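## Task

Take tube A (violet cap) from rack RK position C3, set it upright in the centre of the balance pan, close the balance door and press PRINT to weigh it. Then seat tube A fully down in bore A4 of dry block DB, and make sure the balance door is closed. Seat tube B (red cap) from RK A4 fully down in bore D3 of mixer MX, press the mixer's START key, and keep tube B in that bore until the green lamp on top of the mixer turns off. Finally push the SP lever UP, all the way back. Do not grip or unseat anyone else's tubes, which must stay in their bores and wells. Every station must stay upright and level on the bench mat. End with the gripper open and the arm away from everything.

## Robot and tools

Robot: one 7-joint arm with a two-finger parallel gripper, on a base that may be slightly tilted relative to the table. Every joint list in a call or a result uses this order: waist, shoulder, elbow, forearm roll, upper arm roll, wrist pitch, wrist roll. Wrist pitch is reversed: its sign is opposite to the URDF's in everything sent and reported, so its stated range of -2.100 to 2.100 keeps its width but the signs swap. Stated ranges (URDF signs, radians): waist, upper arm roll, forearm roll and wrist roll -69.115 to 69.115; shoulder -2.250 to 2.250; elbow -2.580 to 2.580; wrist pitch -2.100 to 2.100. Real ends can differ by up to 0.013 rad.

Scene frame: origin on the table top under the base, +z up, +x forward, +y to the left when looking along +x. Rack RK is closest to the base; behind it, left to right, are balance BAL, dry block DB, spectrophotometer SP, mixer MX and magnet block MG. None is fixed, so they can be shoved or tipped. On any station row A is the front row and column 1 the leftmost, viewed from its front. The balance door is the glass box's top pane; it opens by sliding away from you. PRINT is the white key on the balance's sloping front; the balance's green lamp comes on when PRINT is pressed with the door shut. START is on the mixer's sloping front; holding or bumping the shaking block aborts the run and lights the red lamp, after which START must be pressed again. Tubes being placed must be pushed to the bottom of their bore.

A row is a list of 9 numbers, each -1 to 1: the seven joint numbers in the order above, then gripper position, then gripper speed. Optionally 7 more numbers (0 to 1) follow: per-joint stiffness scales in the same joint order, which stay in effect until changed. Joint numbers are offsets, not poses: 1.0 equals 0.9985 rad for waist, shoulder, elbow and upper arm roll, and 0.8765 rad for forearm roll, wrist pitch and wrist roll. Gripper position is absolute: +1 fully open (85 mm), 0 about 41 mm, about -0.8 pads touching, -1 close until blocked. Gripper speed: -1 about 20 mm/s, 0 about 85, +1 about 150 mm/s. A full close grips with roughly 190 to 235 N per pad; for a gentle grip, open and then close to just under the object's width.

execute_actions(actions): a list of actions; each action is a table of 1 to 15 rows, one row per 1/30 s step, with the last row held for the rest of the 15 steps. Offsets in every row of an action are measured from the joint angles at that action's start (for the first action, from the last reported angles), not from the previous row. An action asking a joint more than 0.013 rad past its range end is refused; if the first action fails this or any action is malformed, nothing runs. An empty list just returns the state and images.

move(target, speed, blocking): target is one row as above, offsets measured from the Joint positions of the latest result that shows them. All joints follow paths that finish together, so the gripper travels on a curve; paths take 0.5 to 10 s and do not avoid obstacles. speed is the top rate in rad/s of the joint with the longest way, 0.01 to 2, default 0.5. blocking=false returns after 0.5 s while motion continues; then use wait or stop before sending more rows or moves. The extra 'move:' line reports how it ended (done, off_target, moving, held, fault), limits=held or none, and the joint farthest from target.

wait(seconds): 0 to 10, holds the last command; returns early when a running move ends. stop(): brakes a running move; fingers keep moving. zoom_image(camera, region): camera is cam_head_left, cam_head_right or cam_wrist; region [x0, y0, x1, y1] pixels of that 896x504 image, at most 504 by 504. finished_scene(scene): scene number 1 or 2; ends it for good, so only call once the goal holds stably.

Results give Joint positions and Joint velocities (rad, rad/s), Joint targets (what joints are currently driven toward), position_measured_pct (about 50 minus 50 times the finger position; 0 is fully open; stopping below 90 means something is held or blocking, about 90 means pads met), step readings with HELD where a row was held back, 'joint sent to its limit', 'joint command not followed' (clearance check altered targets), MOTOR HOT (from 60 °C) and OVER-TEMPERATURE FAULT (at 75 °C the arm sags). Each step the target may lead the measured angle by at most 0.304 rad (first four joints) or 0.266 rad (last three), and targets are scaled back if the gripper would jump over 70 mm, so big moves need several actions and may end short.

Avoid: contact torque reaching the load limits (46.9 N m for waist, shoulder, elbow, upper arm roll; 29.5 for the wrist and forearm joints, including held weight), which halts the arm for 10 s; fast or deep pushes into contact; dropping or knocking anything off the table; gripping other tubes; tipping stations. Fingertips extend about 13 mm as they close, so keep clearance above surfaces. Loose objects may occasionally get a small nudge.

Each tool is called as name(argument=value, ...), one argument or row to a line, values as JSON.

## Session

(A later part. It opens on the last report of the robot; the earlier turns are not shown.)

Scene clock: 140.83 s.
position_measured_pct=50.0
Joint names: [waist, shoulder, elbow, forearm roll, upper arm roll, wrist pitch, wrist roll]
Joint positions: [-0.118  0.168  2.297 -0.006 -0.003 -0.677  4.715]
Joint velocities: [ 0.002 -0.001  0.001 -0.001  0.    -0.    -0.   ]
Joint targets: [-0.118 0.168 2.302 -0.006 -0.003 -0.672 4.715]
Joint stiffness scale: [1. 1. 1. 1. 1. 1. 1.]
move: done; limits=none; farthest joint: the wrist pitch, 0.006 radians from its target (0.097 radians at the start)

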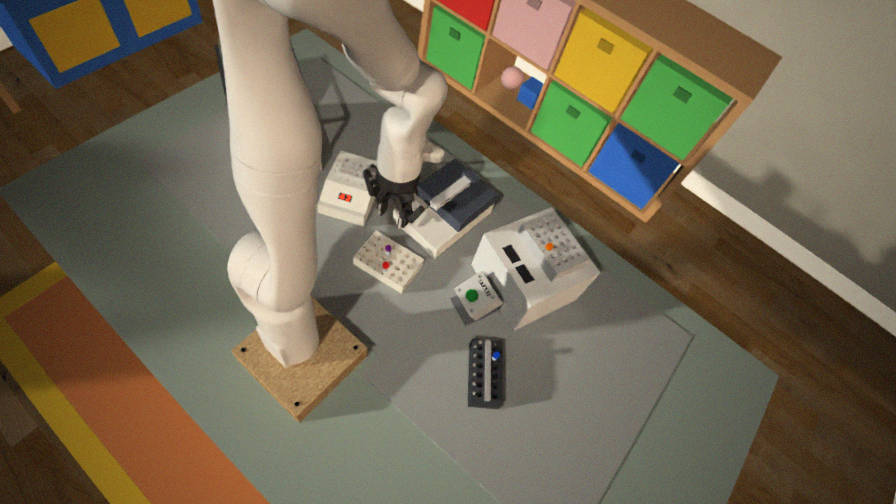

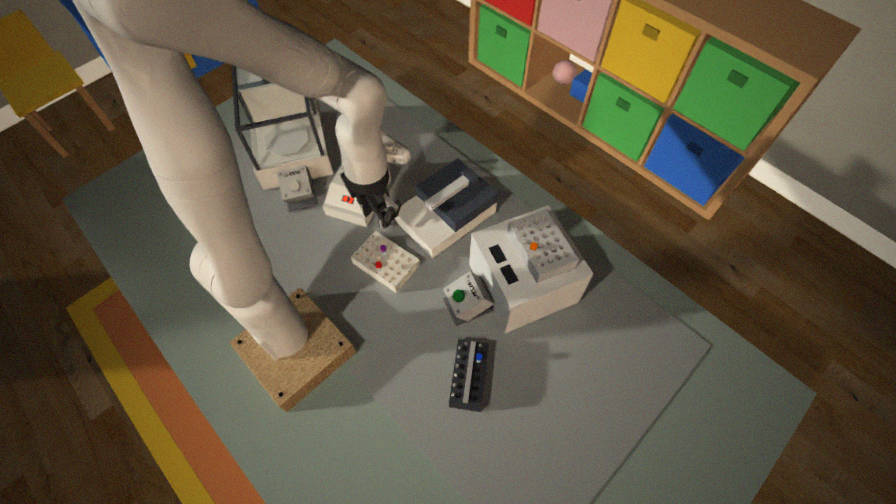

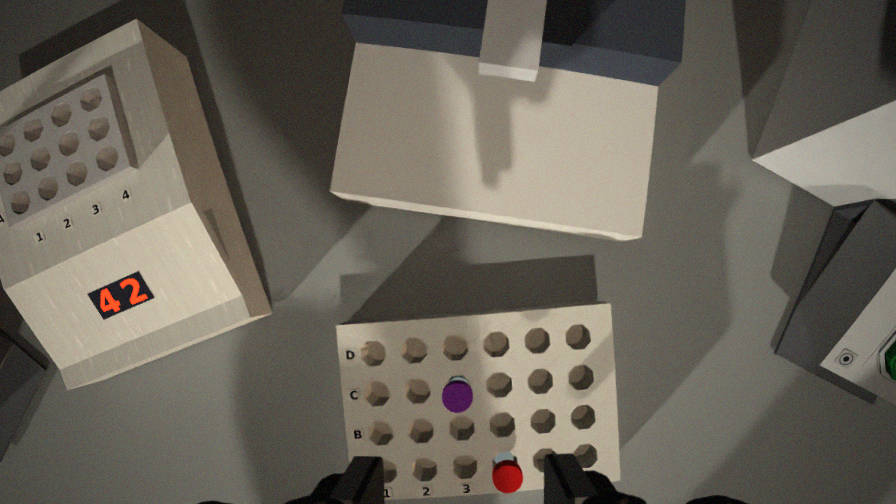

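move(
  target=[0,0.149,0.066,0,0,0.243,0,-0.2,0],
  speed=0.2,
)

Scene clock: 145.93 s.
position_measured_pct=59.9
Joint names: [waist, shoulder, elbow, forearm roll, upper arm roll, wrist pitch, wrist roll]
Joint positions: [-0.118  0.315  2.358 -0.006 -0.003 -0.469  4.715]
Joint velocities: [ 0.001  0.003  0.    -0.     0.    -0.001 -0.   ]
Joint targets: [-0.118 0.317 2.363 -0.006 -0.003 -0.464 4.715]
Joint stiffness scale: [1. 1. 1. 1. 1. 1. 1.]
move: done; limits=none; farthest joint: the elbow, 0.005 radians from its target (0.066 radians at the start)

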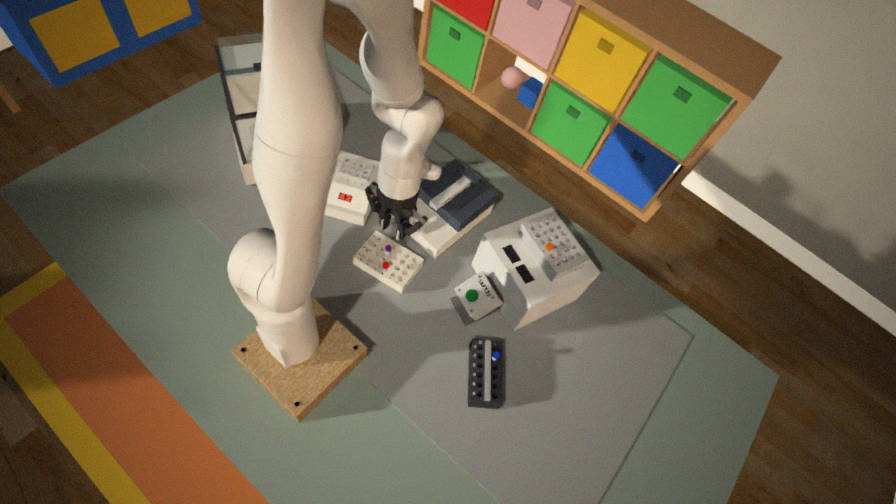

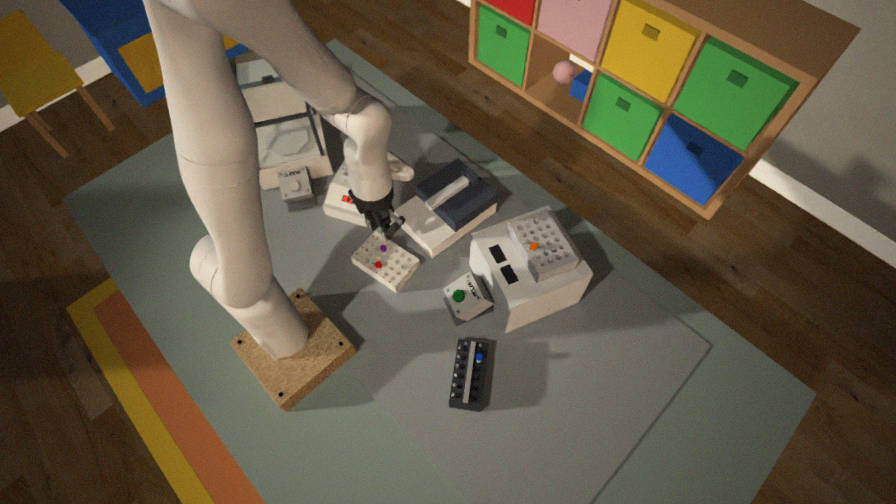

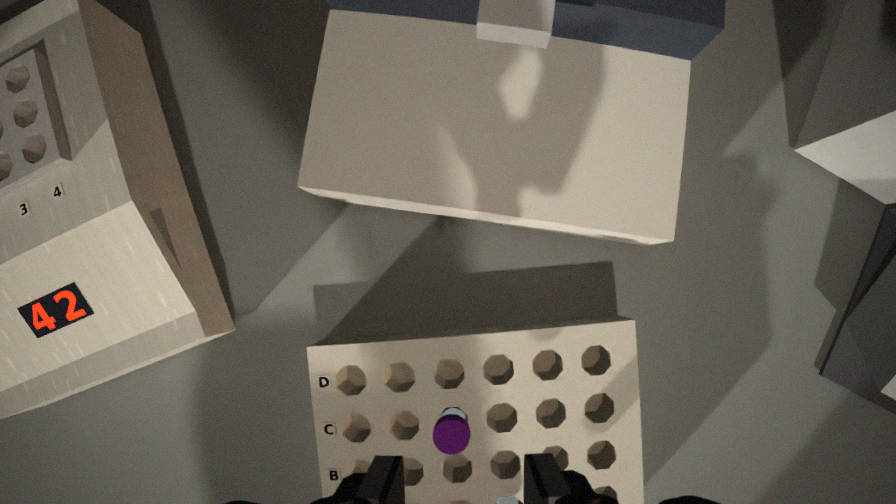

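move(
  target=[-0.025,0.207,0.057,0,0,0.299,0,-0.2,0],
  speed=0.15,
)

Scene clock: 159.53 s.
position_measured_pct=59.9
Joint names: [waist, shoulder, elbow, forearm roll, upper arm roll, wrist pitch, wrist roll]
Joint positions: [-0.14   0.519  2.41  -0.006 -0.003 -0.213  4.715]
Joint velocities: [ 0.     0.004  0.001 -0.     0.    -0.     0.   ]
Joint targets: [-0.143 0.521 2.415 -0.006 -0.003 -0.207 4.715]
Joint stiffness scale: [1. 1. 1. 1. 1. 1. 1.]
move: done; limits=none; farthest joint: the wrist pitch, 0.006 radians from its target (0.263 radians at the start)

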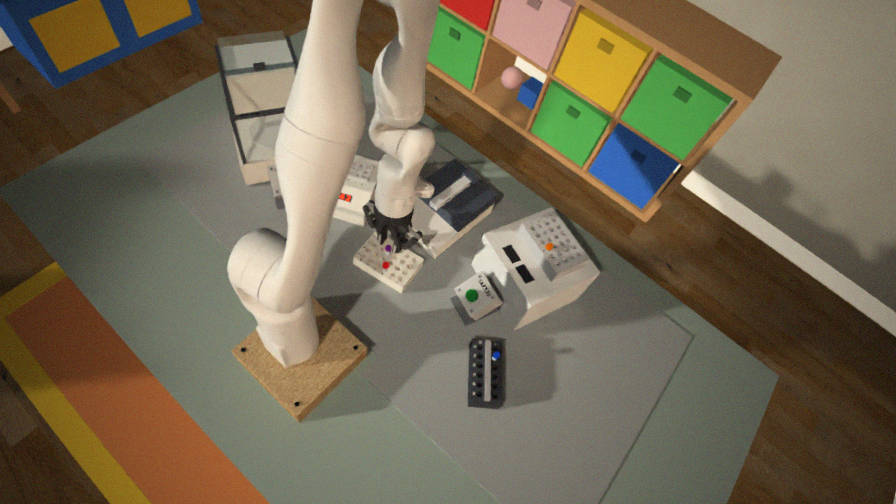

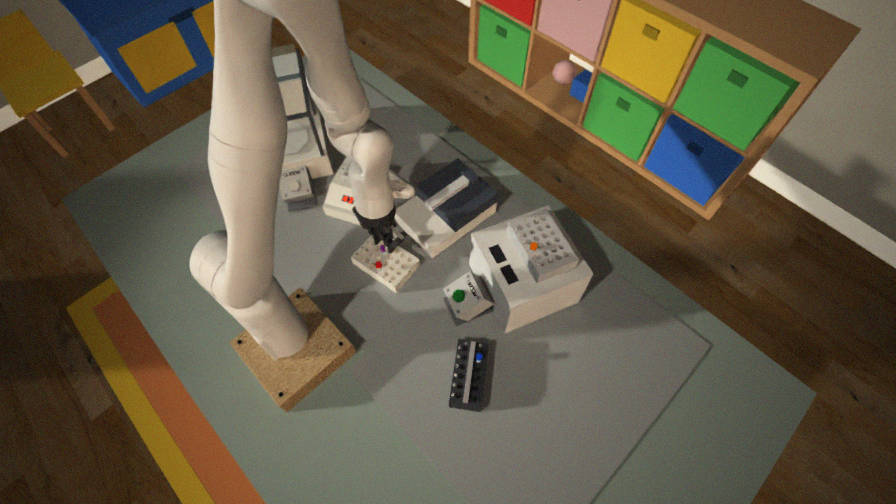

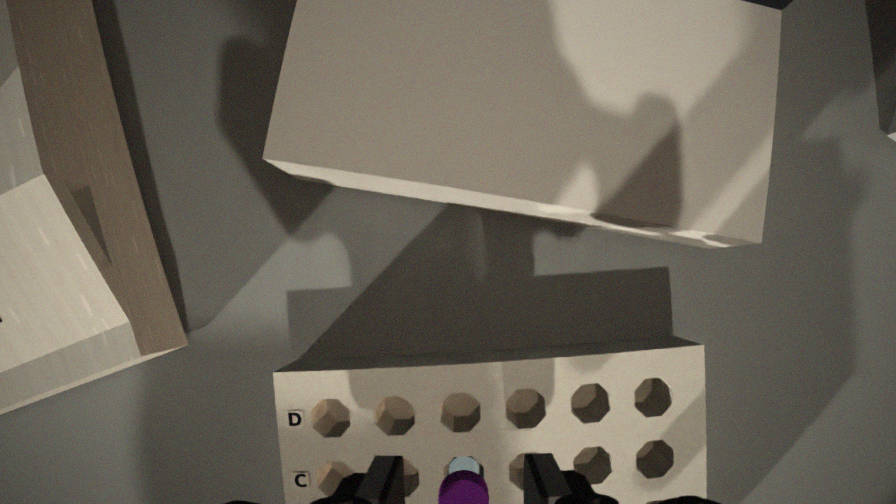

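move(
  target=[0,0.058,0.024,0,0,0.091,0,-0.2,0],
  speed=0.08,
)

move(
  target=[0,0,0,0,0,0,0,-0.62,-0.5],
)

zoom_image(
  camera="cam_head_right",
  region=[340,200,440,290],
)

Scene clock: 166.40 s.
position_measured_pct=59.9
Joint names: [waist, shoulder, elbow, forearm roll, upper arm roll, wrist pitch, wrist roll]
Joint positions: [-0.14   0.574  2.429 -0.006 -0.003 -0.138  4.715]
Joint velocities: [-0.001  0.003 -0.     0.001 -0.     0.    -0.001]
Joint targets: [-0.140 0.577 2.434 -0.006 -0.003 -0.133 4.715]
Joint stiffness scale: [1. 1. 1. 1. 1. 1. 1.]
move: done; limits=none; farthest joint: the elbow, 0.005 radians from its target (0.024 radians at the start)

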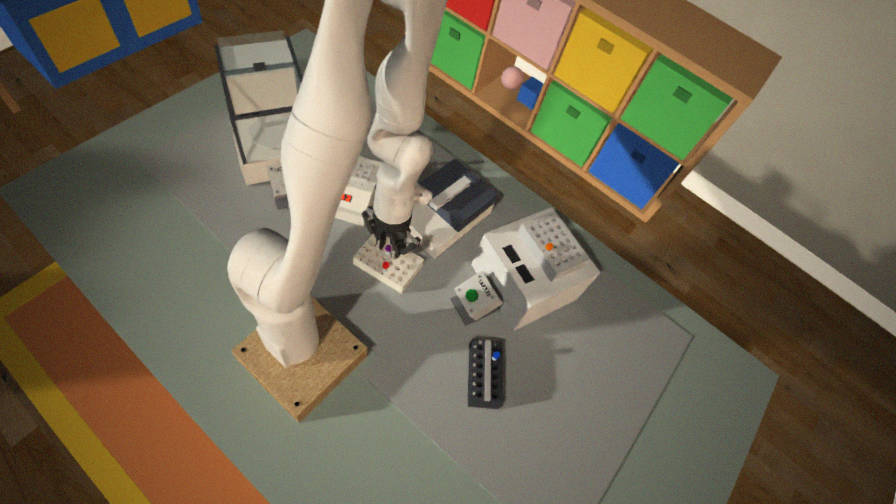

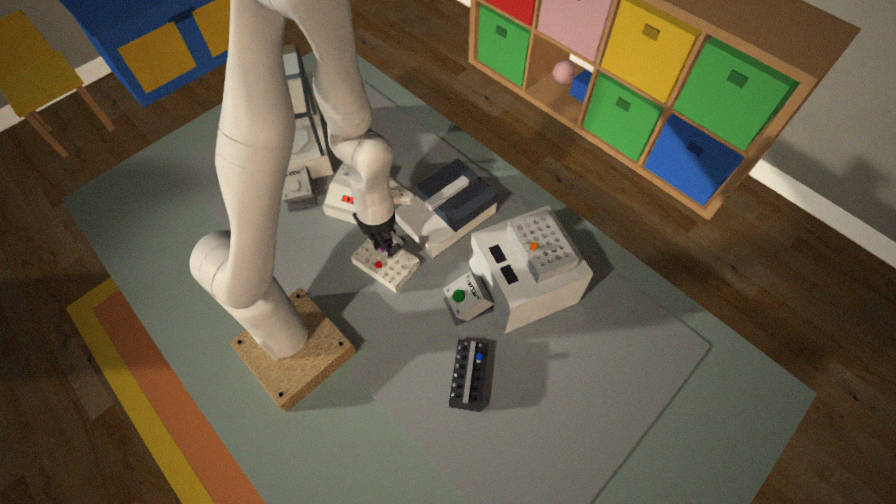

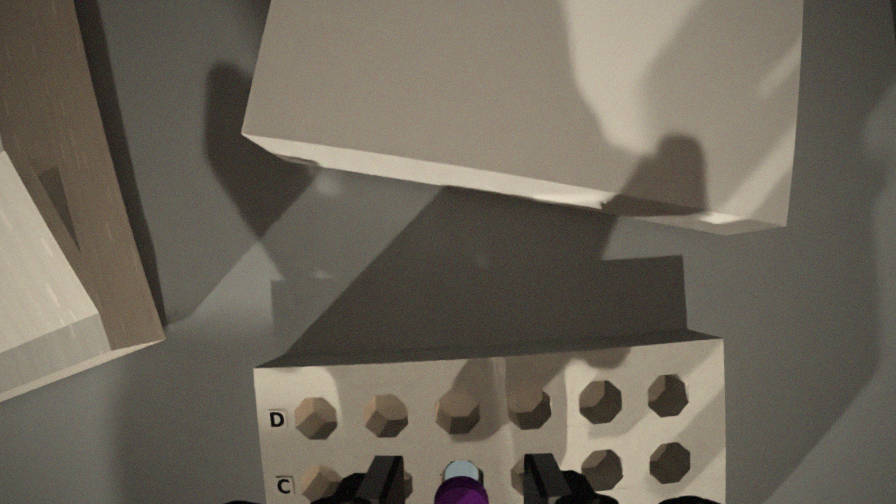

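Scene clock: 167.07 s.
position_measured_pct=79.8
Joint names: [waist, shoulder, elbow, forearm roll, upper arm roll, wrist pitch, wrist roll]
Joint positions: [-0.14   0.575  2.429 -0.006 -0.003 -0.138  4.715]
Joint velocities: [-0.     0.     0.001  0.    -0.001  0.     0.001]
Joint targets: [-0.140 0.574 2.429 -0.006 -0.003 -0.138 4.715]
Joint stiffness scale: [1. 1. 1. 1. 1. 1. 1.]
move: done; limits=none; farthest joint: the shoulder, 0.001 radians from its target (0.000 radians at the start)

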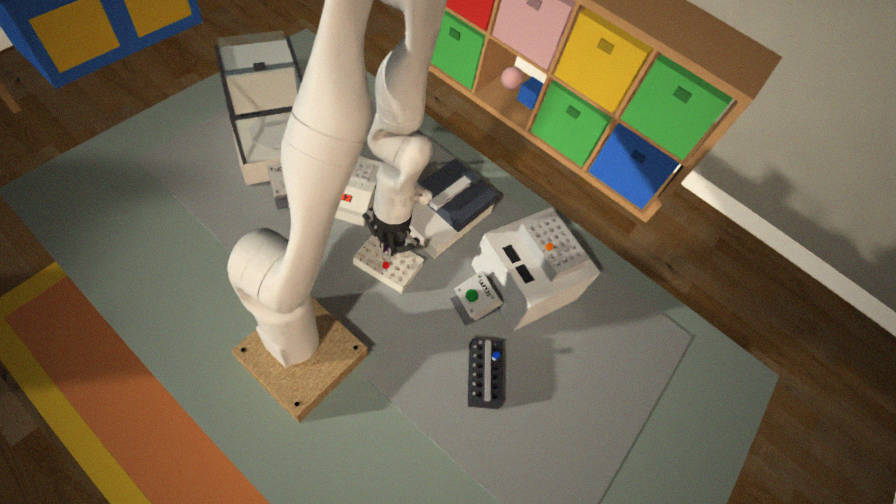

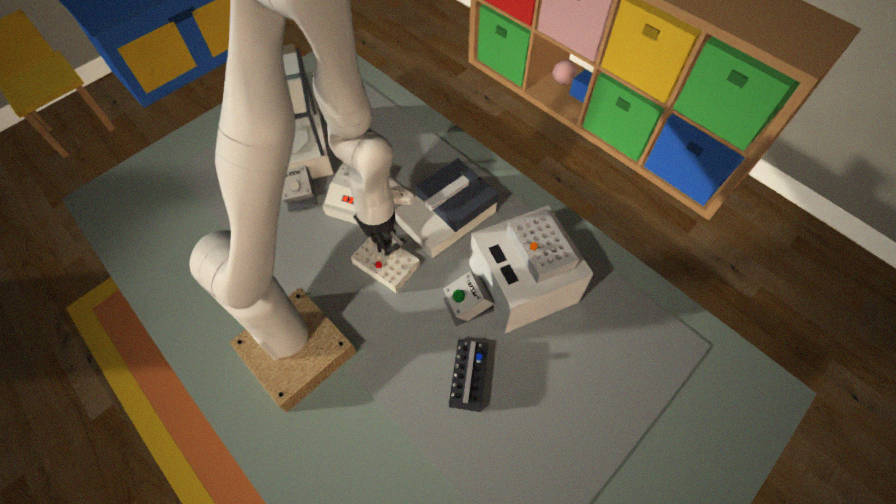

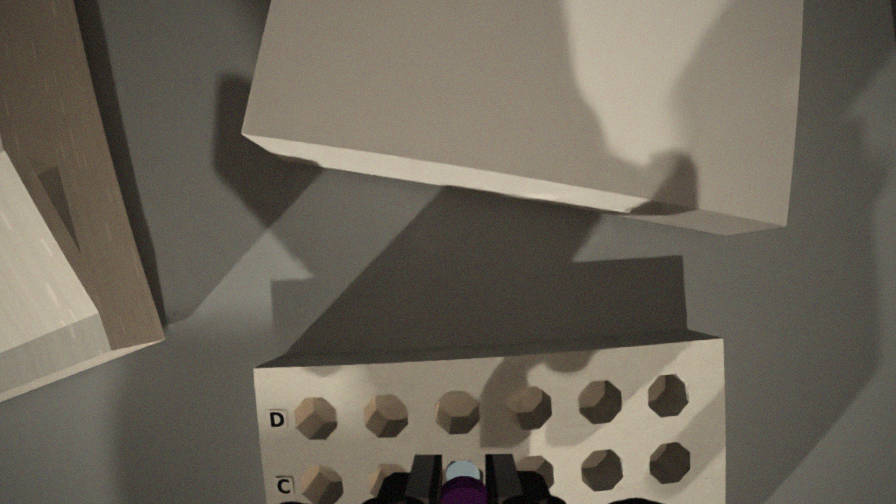

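Region (340, 200, 440, 290) of cam_head_right's 896x504 image, scaled by 5.040, with more detail than that image has; it fills the top 454 rows of this view, and the rest is white.

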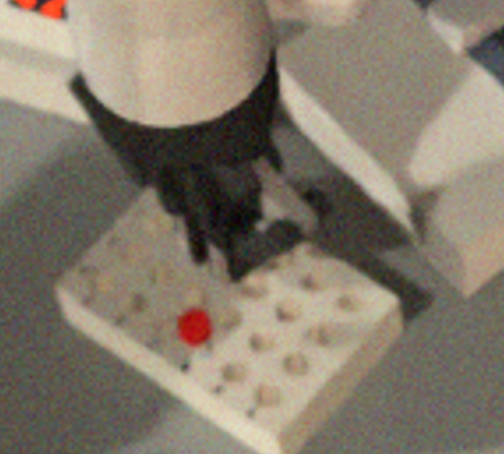

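move(
  target=[0,-0.264,-0.076,0,0,-0.384,0,-0.68,-0.5],
  speed=0.2,
)

move(
  target=[-0.3,-0.291,-0.417,0,0,-0.808,0,-0.68,-0.5],
  speed=0.5,
)

move(
  target=[-0.548,0.472,-0.648,0,0,-0.2,0.13,-0.68,-0.5],
  speed=0.5,
)

Scene clock: 175.57 s.
position_measured_pct=81.0
Joint names: [waist, shoulder, elbow, forearm roll, upper arm roll, wrist pitch, wrist roll]
Joint positions: [-0.14   0.313  2.358 -0.006 -0.003 -0.47   4.715]
Joint velocities: [-0.001 -0.003 -0.    -0.     0.     0.001 -0.   ]
Joint targets: [-0.140 0.311 2.354 -0.006 -0.003 -0.475 4.715]
Joint stiffness scale: [1. 1. 1. 1. 1. 1. 1.]
move: done; limits=none; farthest joint: the elbow, 0.005 radians from its target (0.076 radians at the start)

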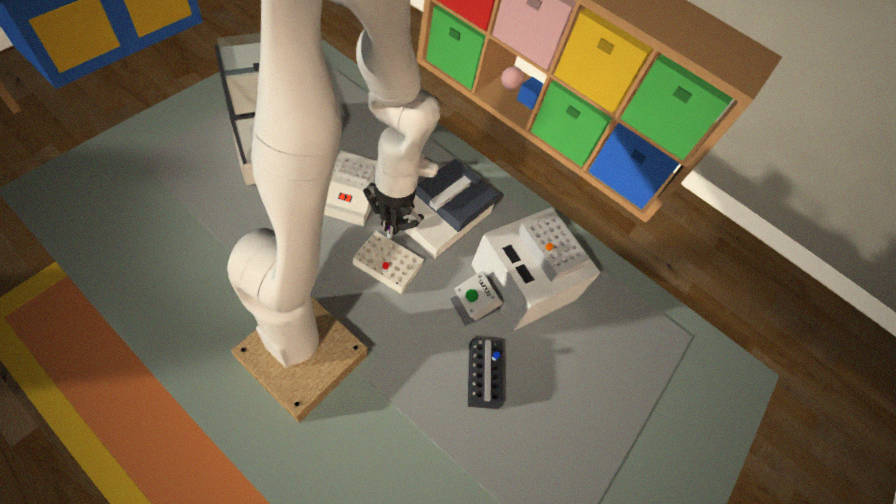

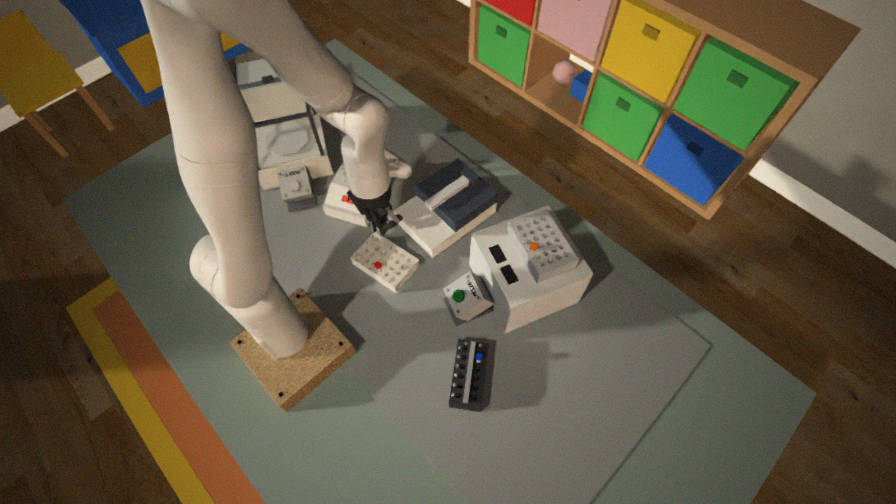

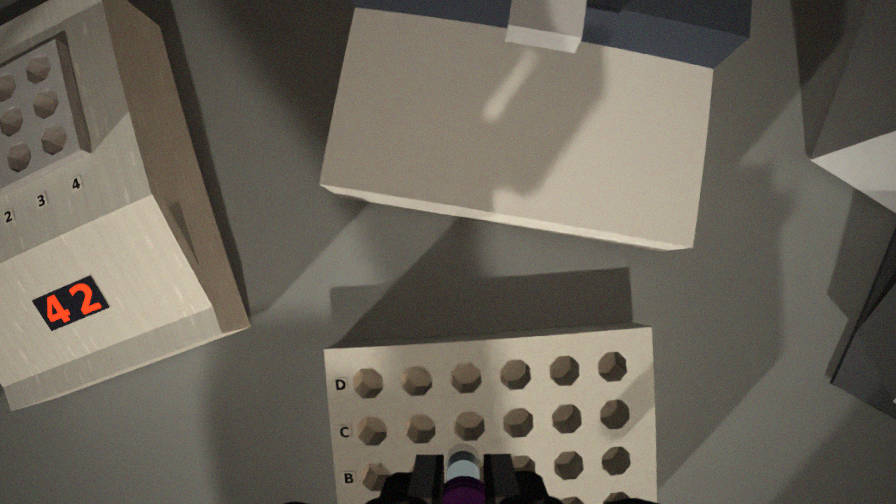

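Scene clock: 177.57 s.
position_measured_pct=81.0
Joint names: [waist, shoulder, elbow, forearm roll, upper arm roll, wrist pitch, wrist roll]
Joint positions: [-0.437  0.025  1.947 -0.006 -0.003 -1.173  4.715]
Joint velocities: [-0.002 -0.    -0.    -0.001  0.    -0.001  0.001]
Joint targets: [-0.440 0.023 1.942 -0.006 -0.003 -1.178 4.715]
Joint stiffness scale: [1. 1. 1. 1. 1. 1. 1.]
move: done; limits=none; farthest joint: the wrist pitch, 0.006 radians from its target (0.709 radians at the start)

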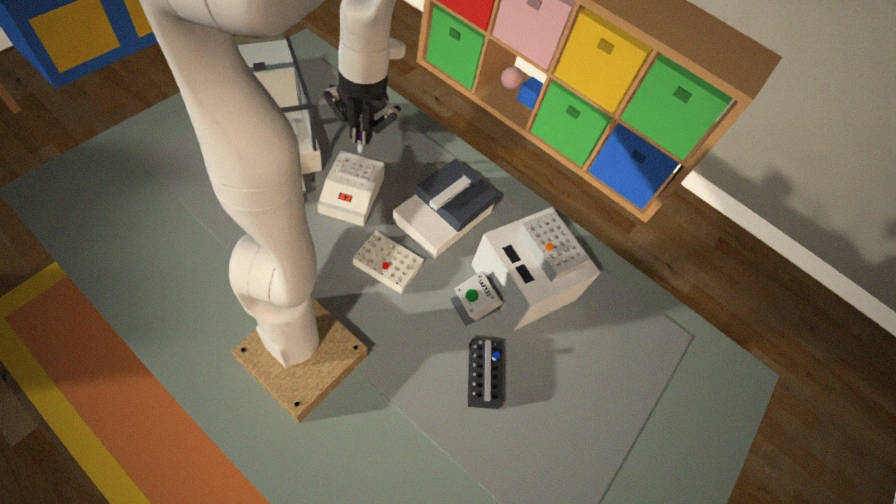

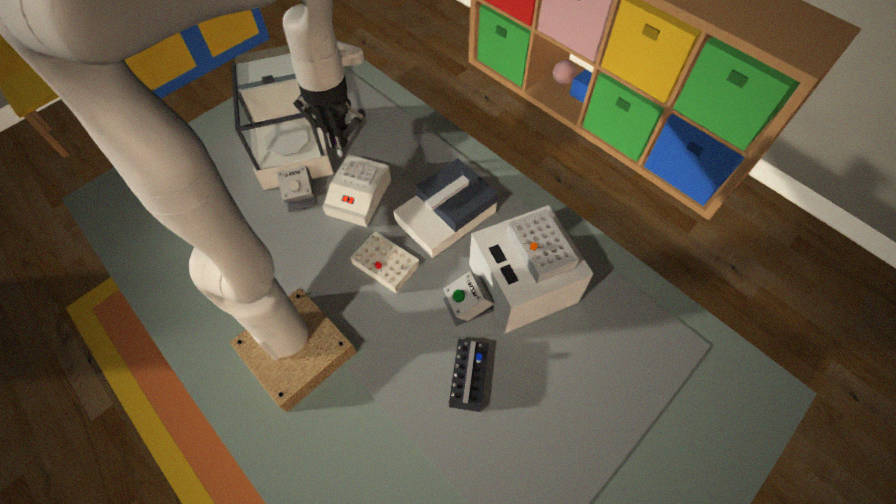

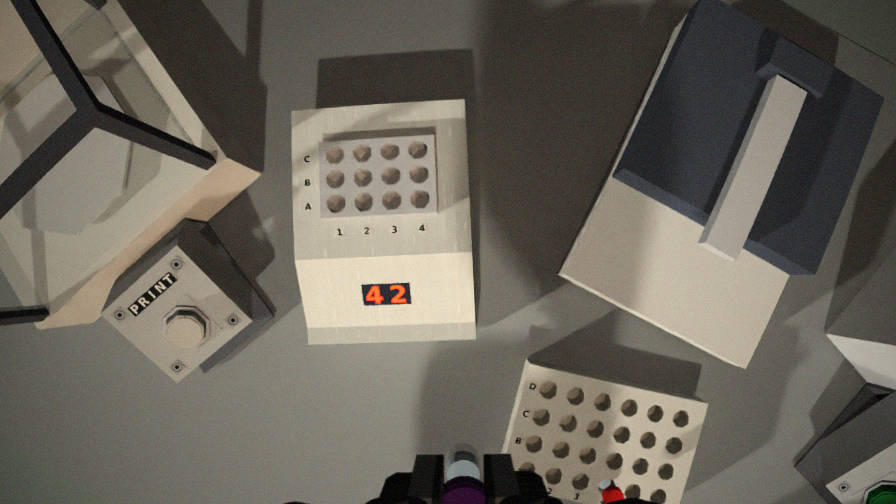

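Scene clock: 179.50 s.
position_measured_pct=81.0
Joint names: [waist, shoulder, elbow, forearm roll, upper arm roll, wrist pitch, wrist roll]
Joint positions: [-0.981  0.494  1.305 -0.006 -0.003 -1.343  4.82 ]
Joint velocities: [-0.001  0.001 -0.001 -0.     0.     0.    -0.   ]
Joint targets: [-0.984 0.496 1.300 -0.006 -0.003 -1.348 4.829]
Joint stiffness scale: [1. 1. 1. 1. 1. 1. 1.]
move: done; limits=none; farthest joint: the wrist roll, 0.009 radians from its target (0.114 radians at the start)

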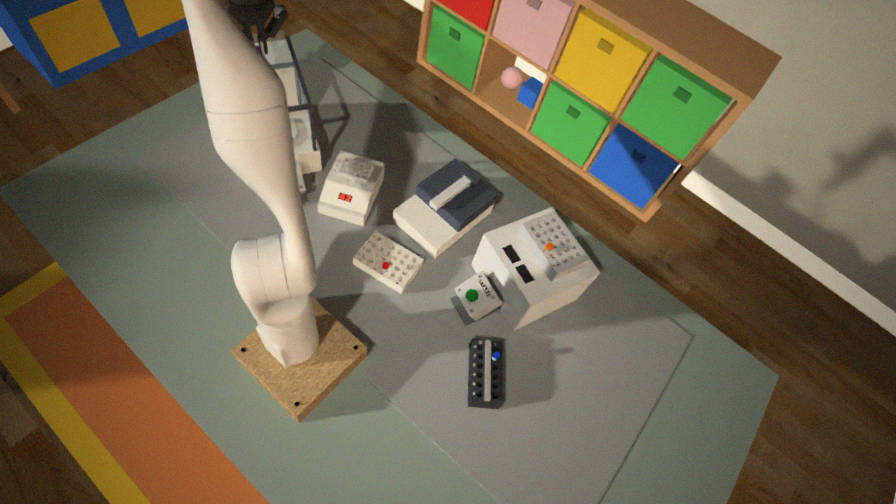

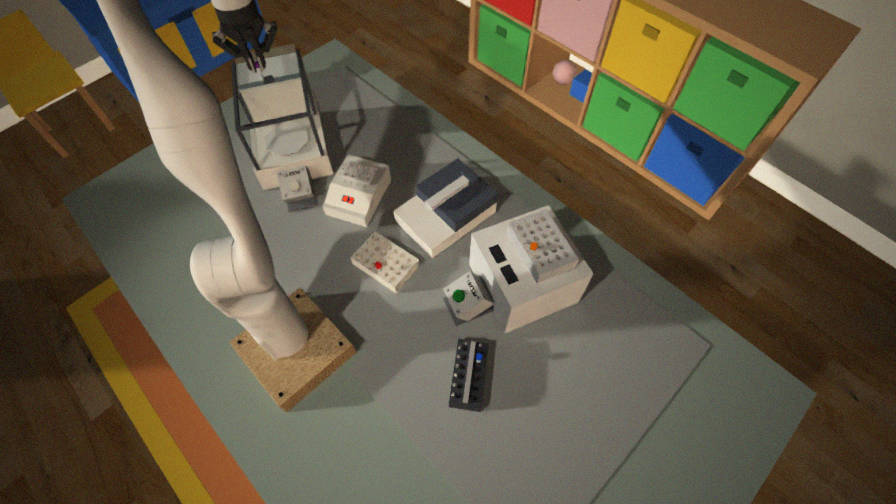

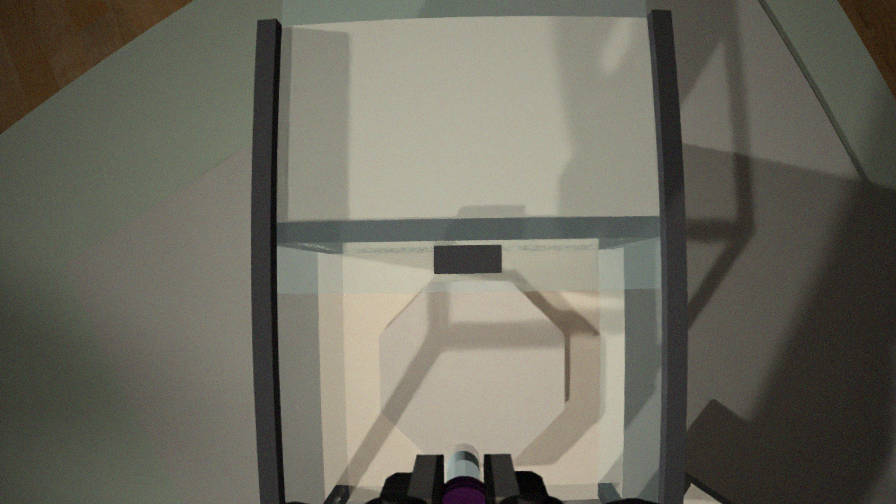

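move(
  target=[0,0.170,0.247,0,0,0.474,0,-0.68,-0.5],
  speed=0.15,
)

zoom_image(
  camera="cam_head_right",
  region=[210,50,350,190],
)

Scene clock: 194.67 s.
position_measured_pct=81.0
Joint names: [waist, shoulder, elbow, forearm roll, upper arm roll, wrist pitch, wrist roll]
Joint positions: [-0.982  0.662  1.547 -0.006 -0.003 -0.932  4.82 ]
Joint velocities: [ 0.     0.002  0.    -0.     0.001 -0.001 -0.   ]
Joint targets: [-0.981 0.664 1.551 -0.006 -0.003 -0.927 4.820]
Joint stiffness scale: [1. 1. 1. 1. 1. 1. 1.]
move: done; limits=none; farthest joint: the elbow, 0.005 radians from its target (0.247 radians at the start)

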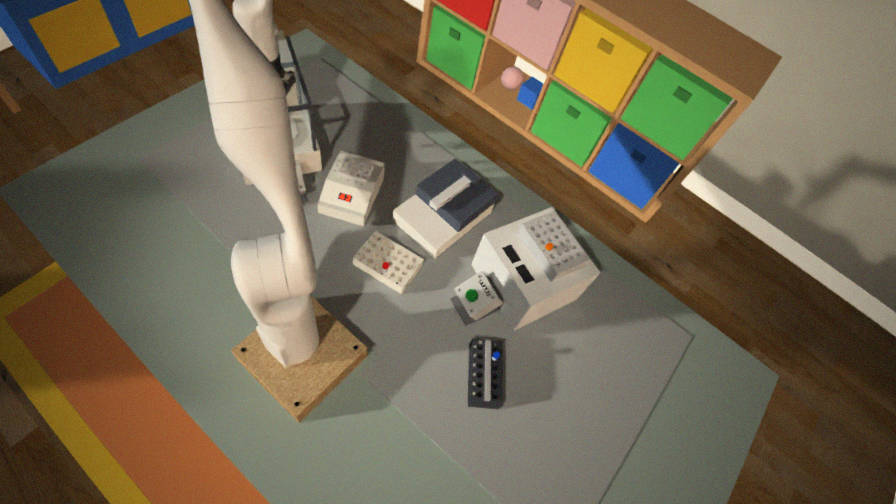

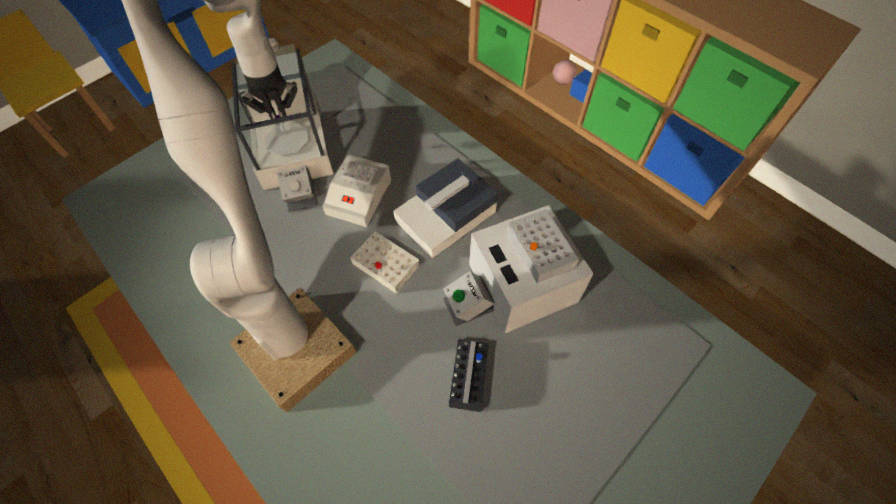

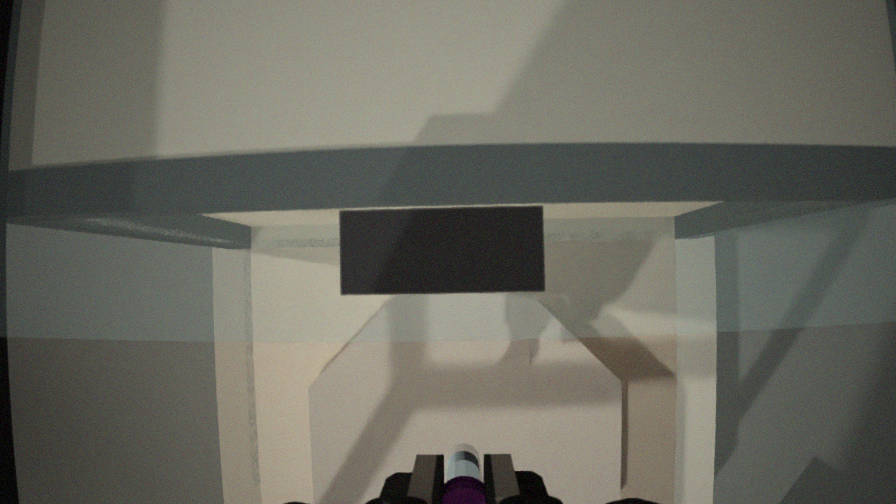

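Region (210, 50, 350, 190) of cam_head_right's 896x504 image, scaled by 3.600, with more detail than that image has.

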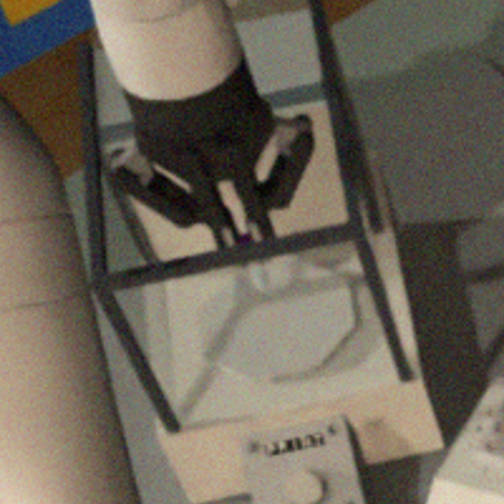

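move(
  target=[0,0.0255,0.006,0,0,0.033,0,-0.68,-0.5],
  speed=0.03,
)

move(
  target=[0,0.011,0.011,0,0,0.022,0,-0.68,-0.5],
  speed=0.02,
)

Scene clock: 201.67 s.
position_measured_pct=81.0
Joint names: [waist, shoulder, elbow, forearm roll, upper arm roll, wrist pitch, wrist roll]
Joint positions: [-0.982  0.685  1.548 -0.006 -0.003 -0.909  4.82 ]
Joint velocities: [-0.     0.003 -0.    -0.     0.    -0.001  0.   ]
Joint targets: [-0.982 0.687 1.553 -0.006 -0.003 -0.903 4.820]
Joint stiffness scale: [1. 1. 1. 1. 1. 1. 1.]
move: done; limits=none; farthest joint: the wrist pitch, 0.006 radians from its target (0.029 radians at the start)

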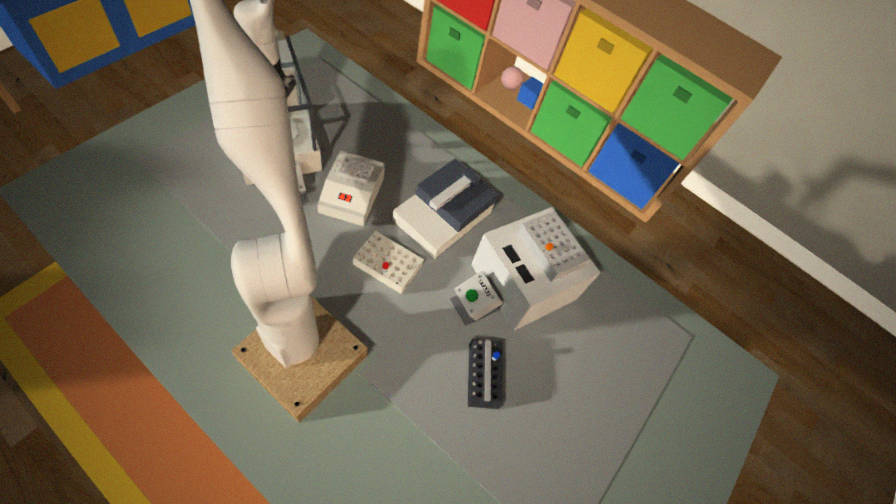

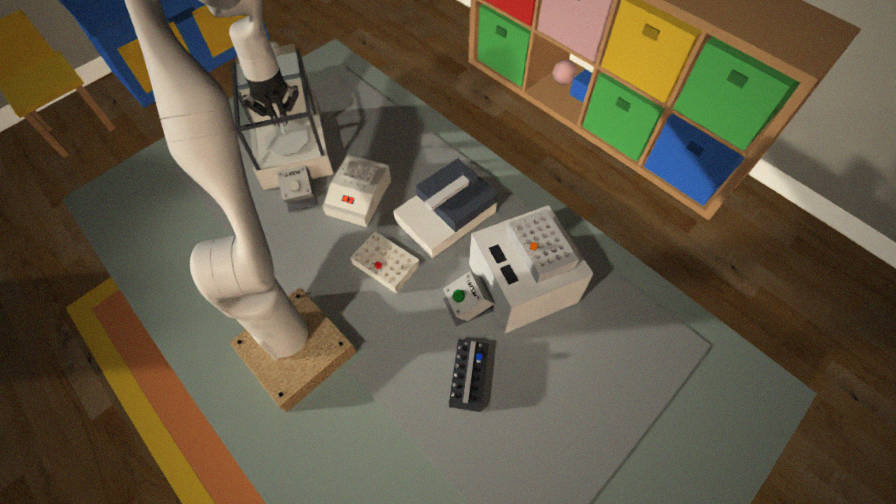

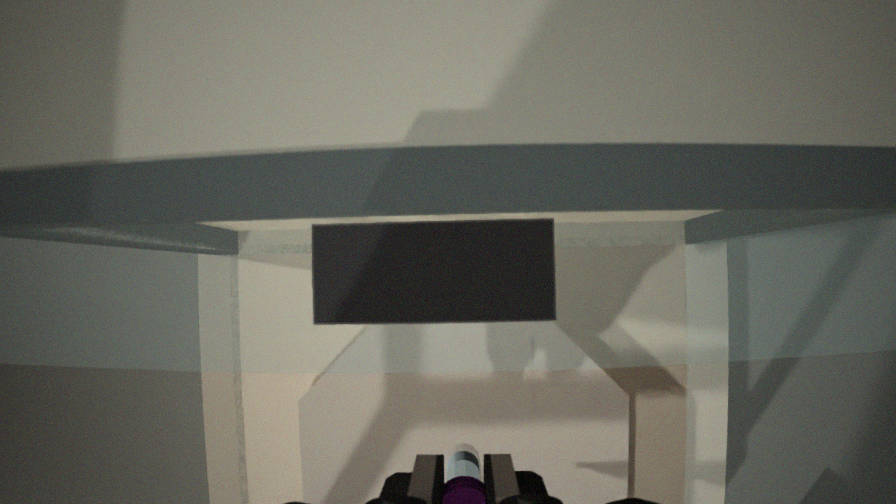

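Scene clock: 202.87 s.
position_measured_pct=81.0
Joint names: [waist, shoulder, elbow, forearm roll, upper arm roll, wrist pitch, wrist roll]
Joint positions: [-0.982  0.693  1.554 -0.006 -0.003 -0.895  4.82 ]
Joint velocities: [-0.     0.002  0.    -0.001 -0.    -0.    -0.   ]
Joint targets: [-0.982 0.696 1.559 -0.006 -0.003 -0.889 4.820]
Joint stiffness scale: [1. 1. 1. 1. 1. 1. 1.]
move: done; limits=none; farthest joint: the elbow, 0.005 radians from its target (0.011 radians at the start)

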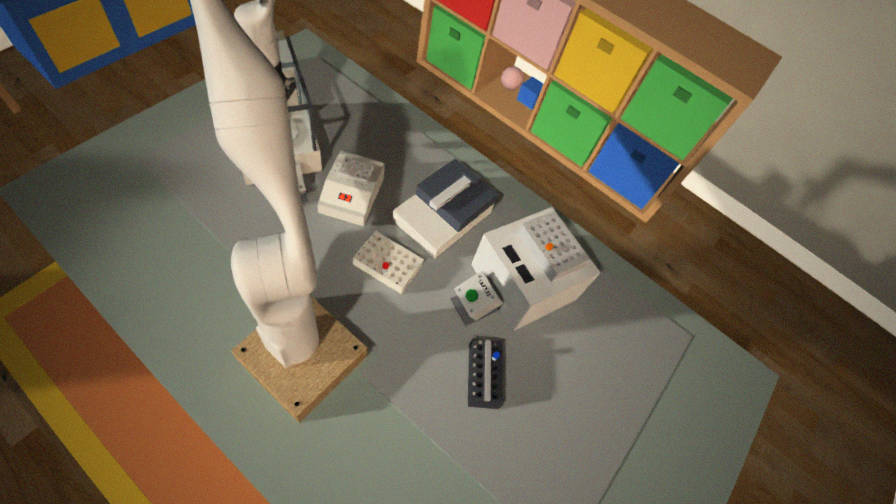

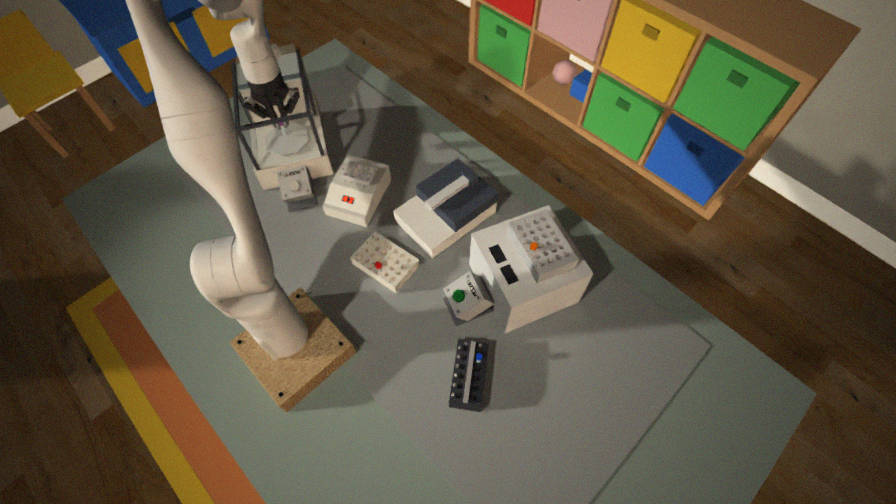

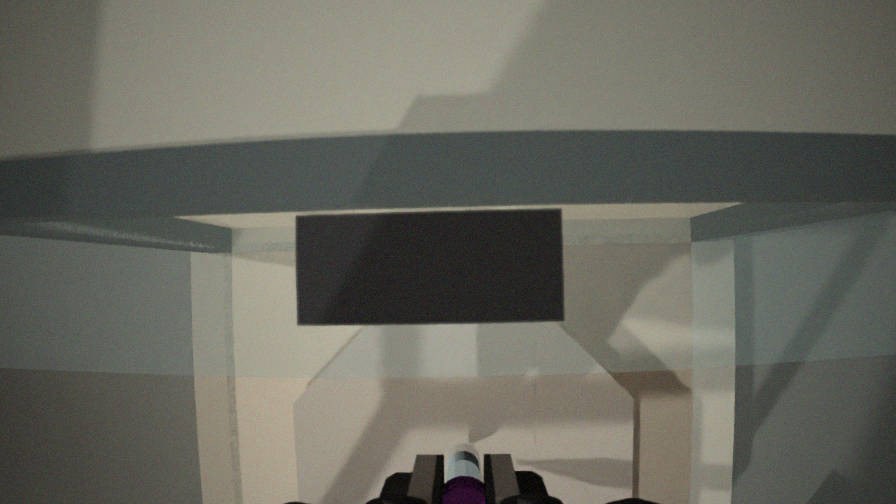

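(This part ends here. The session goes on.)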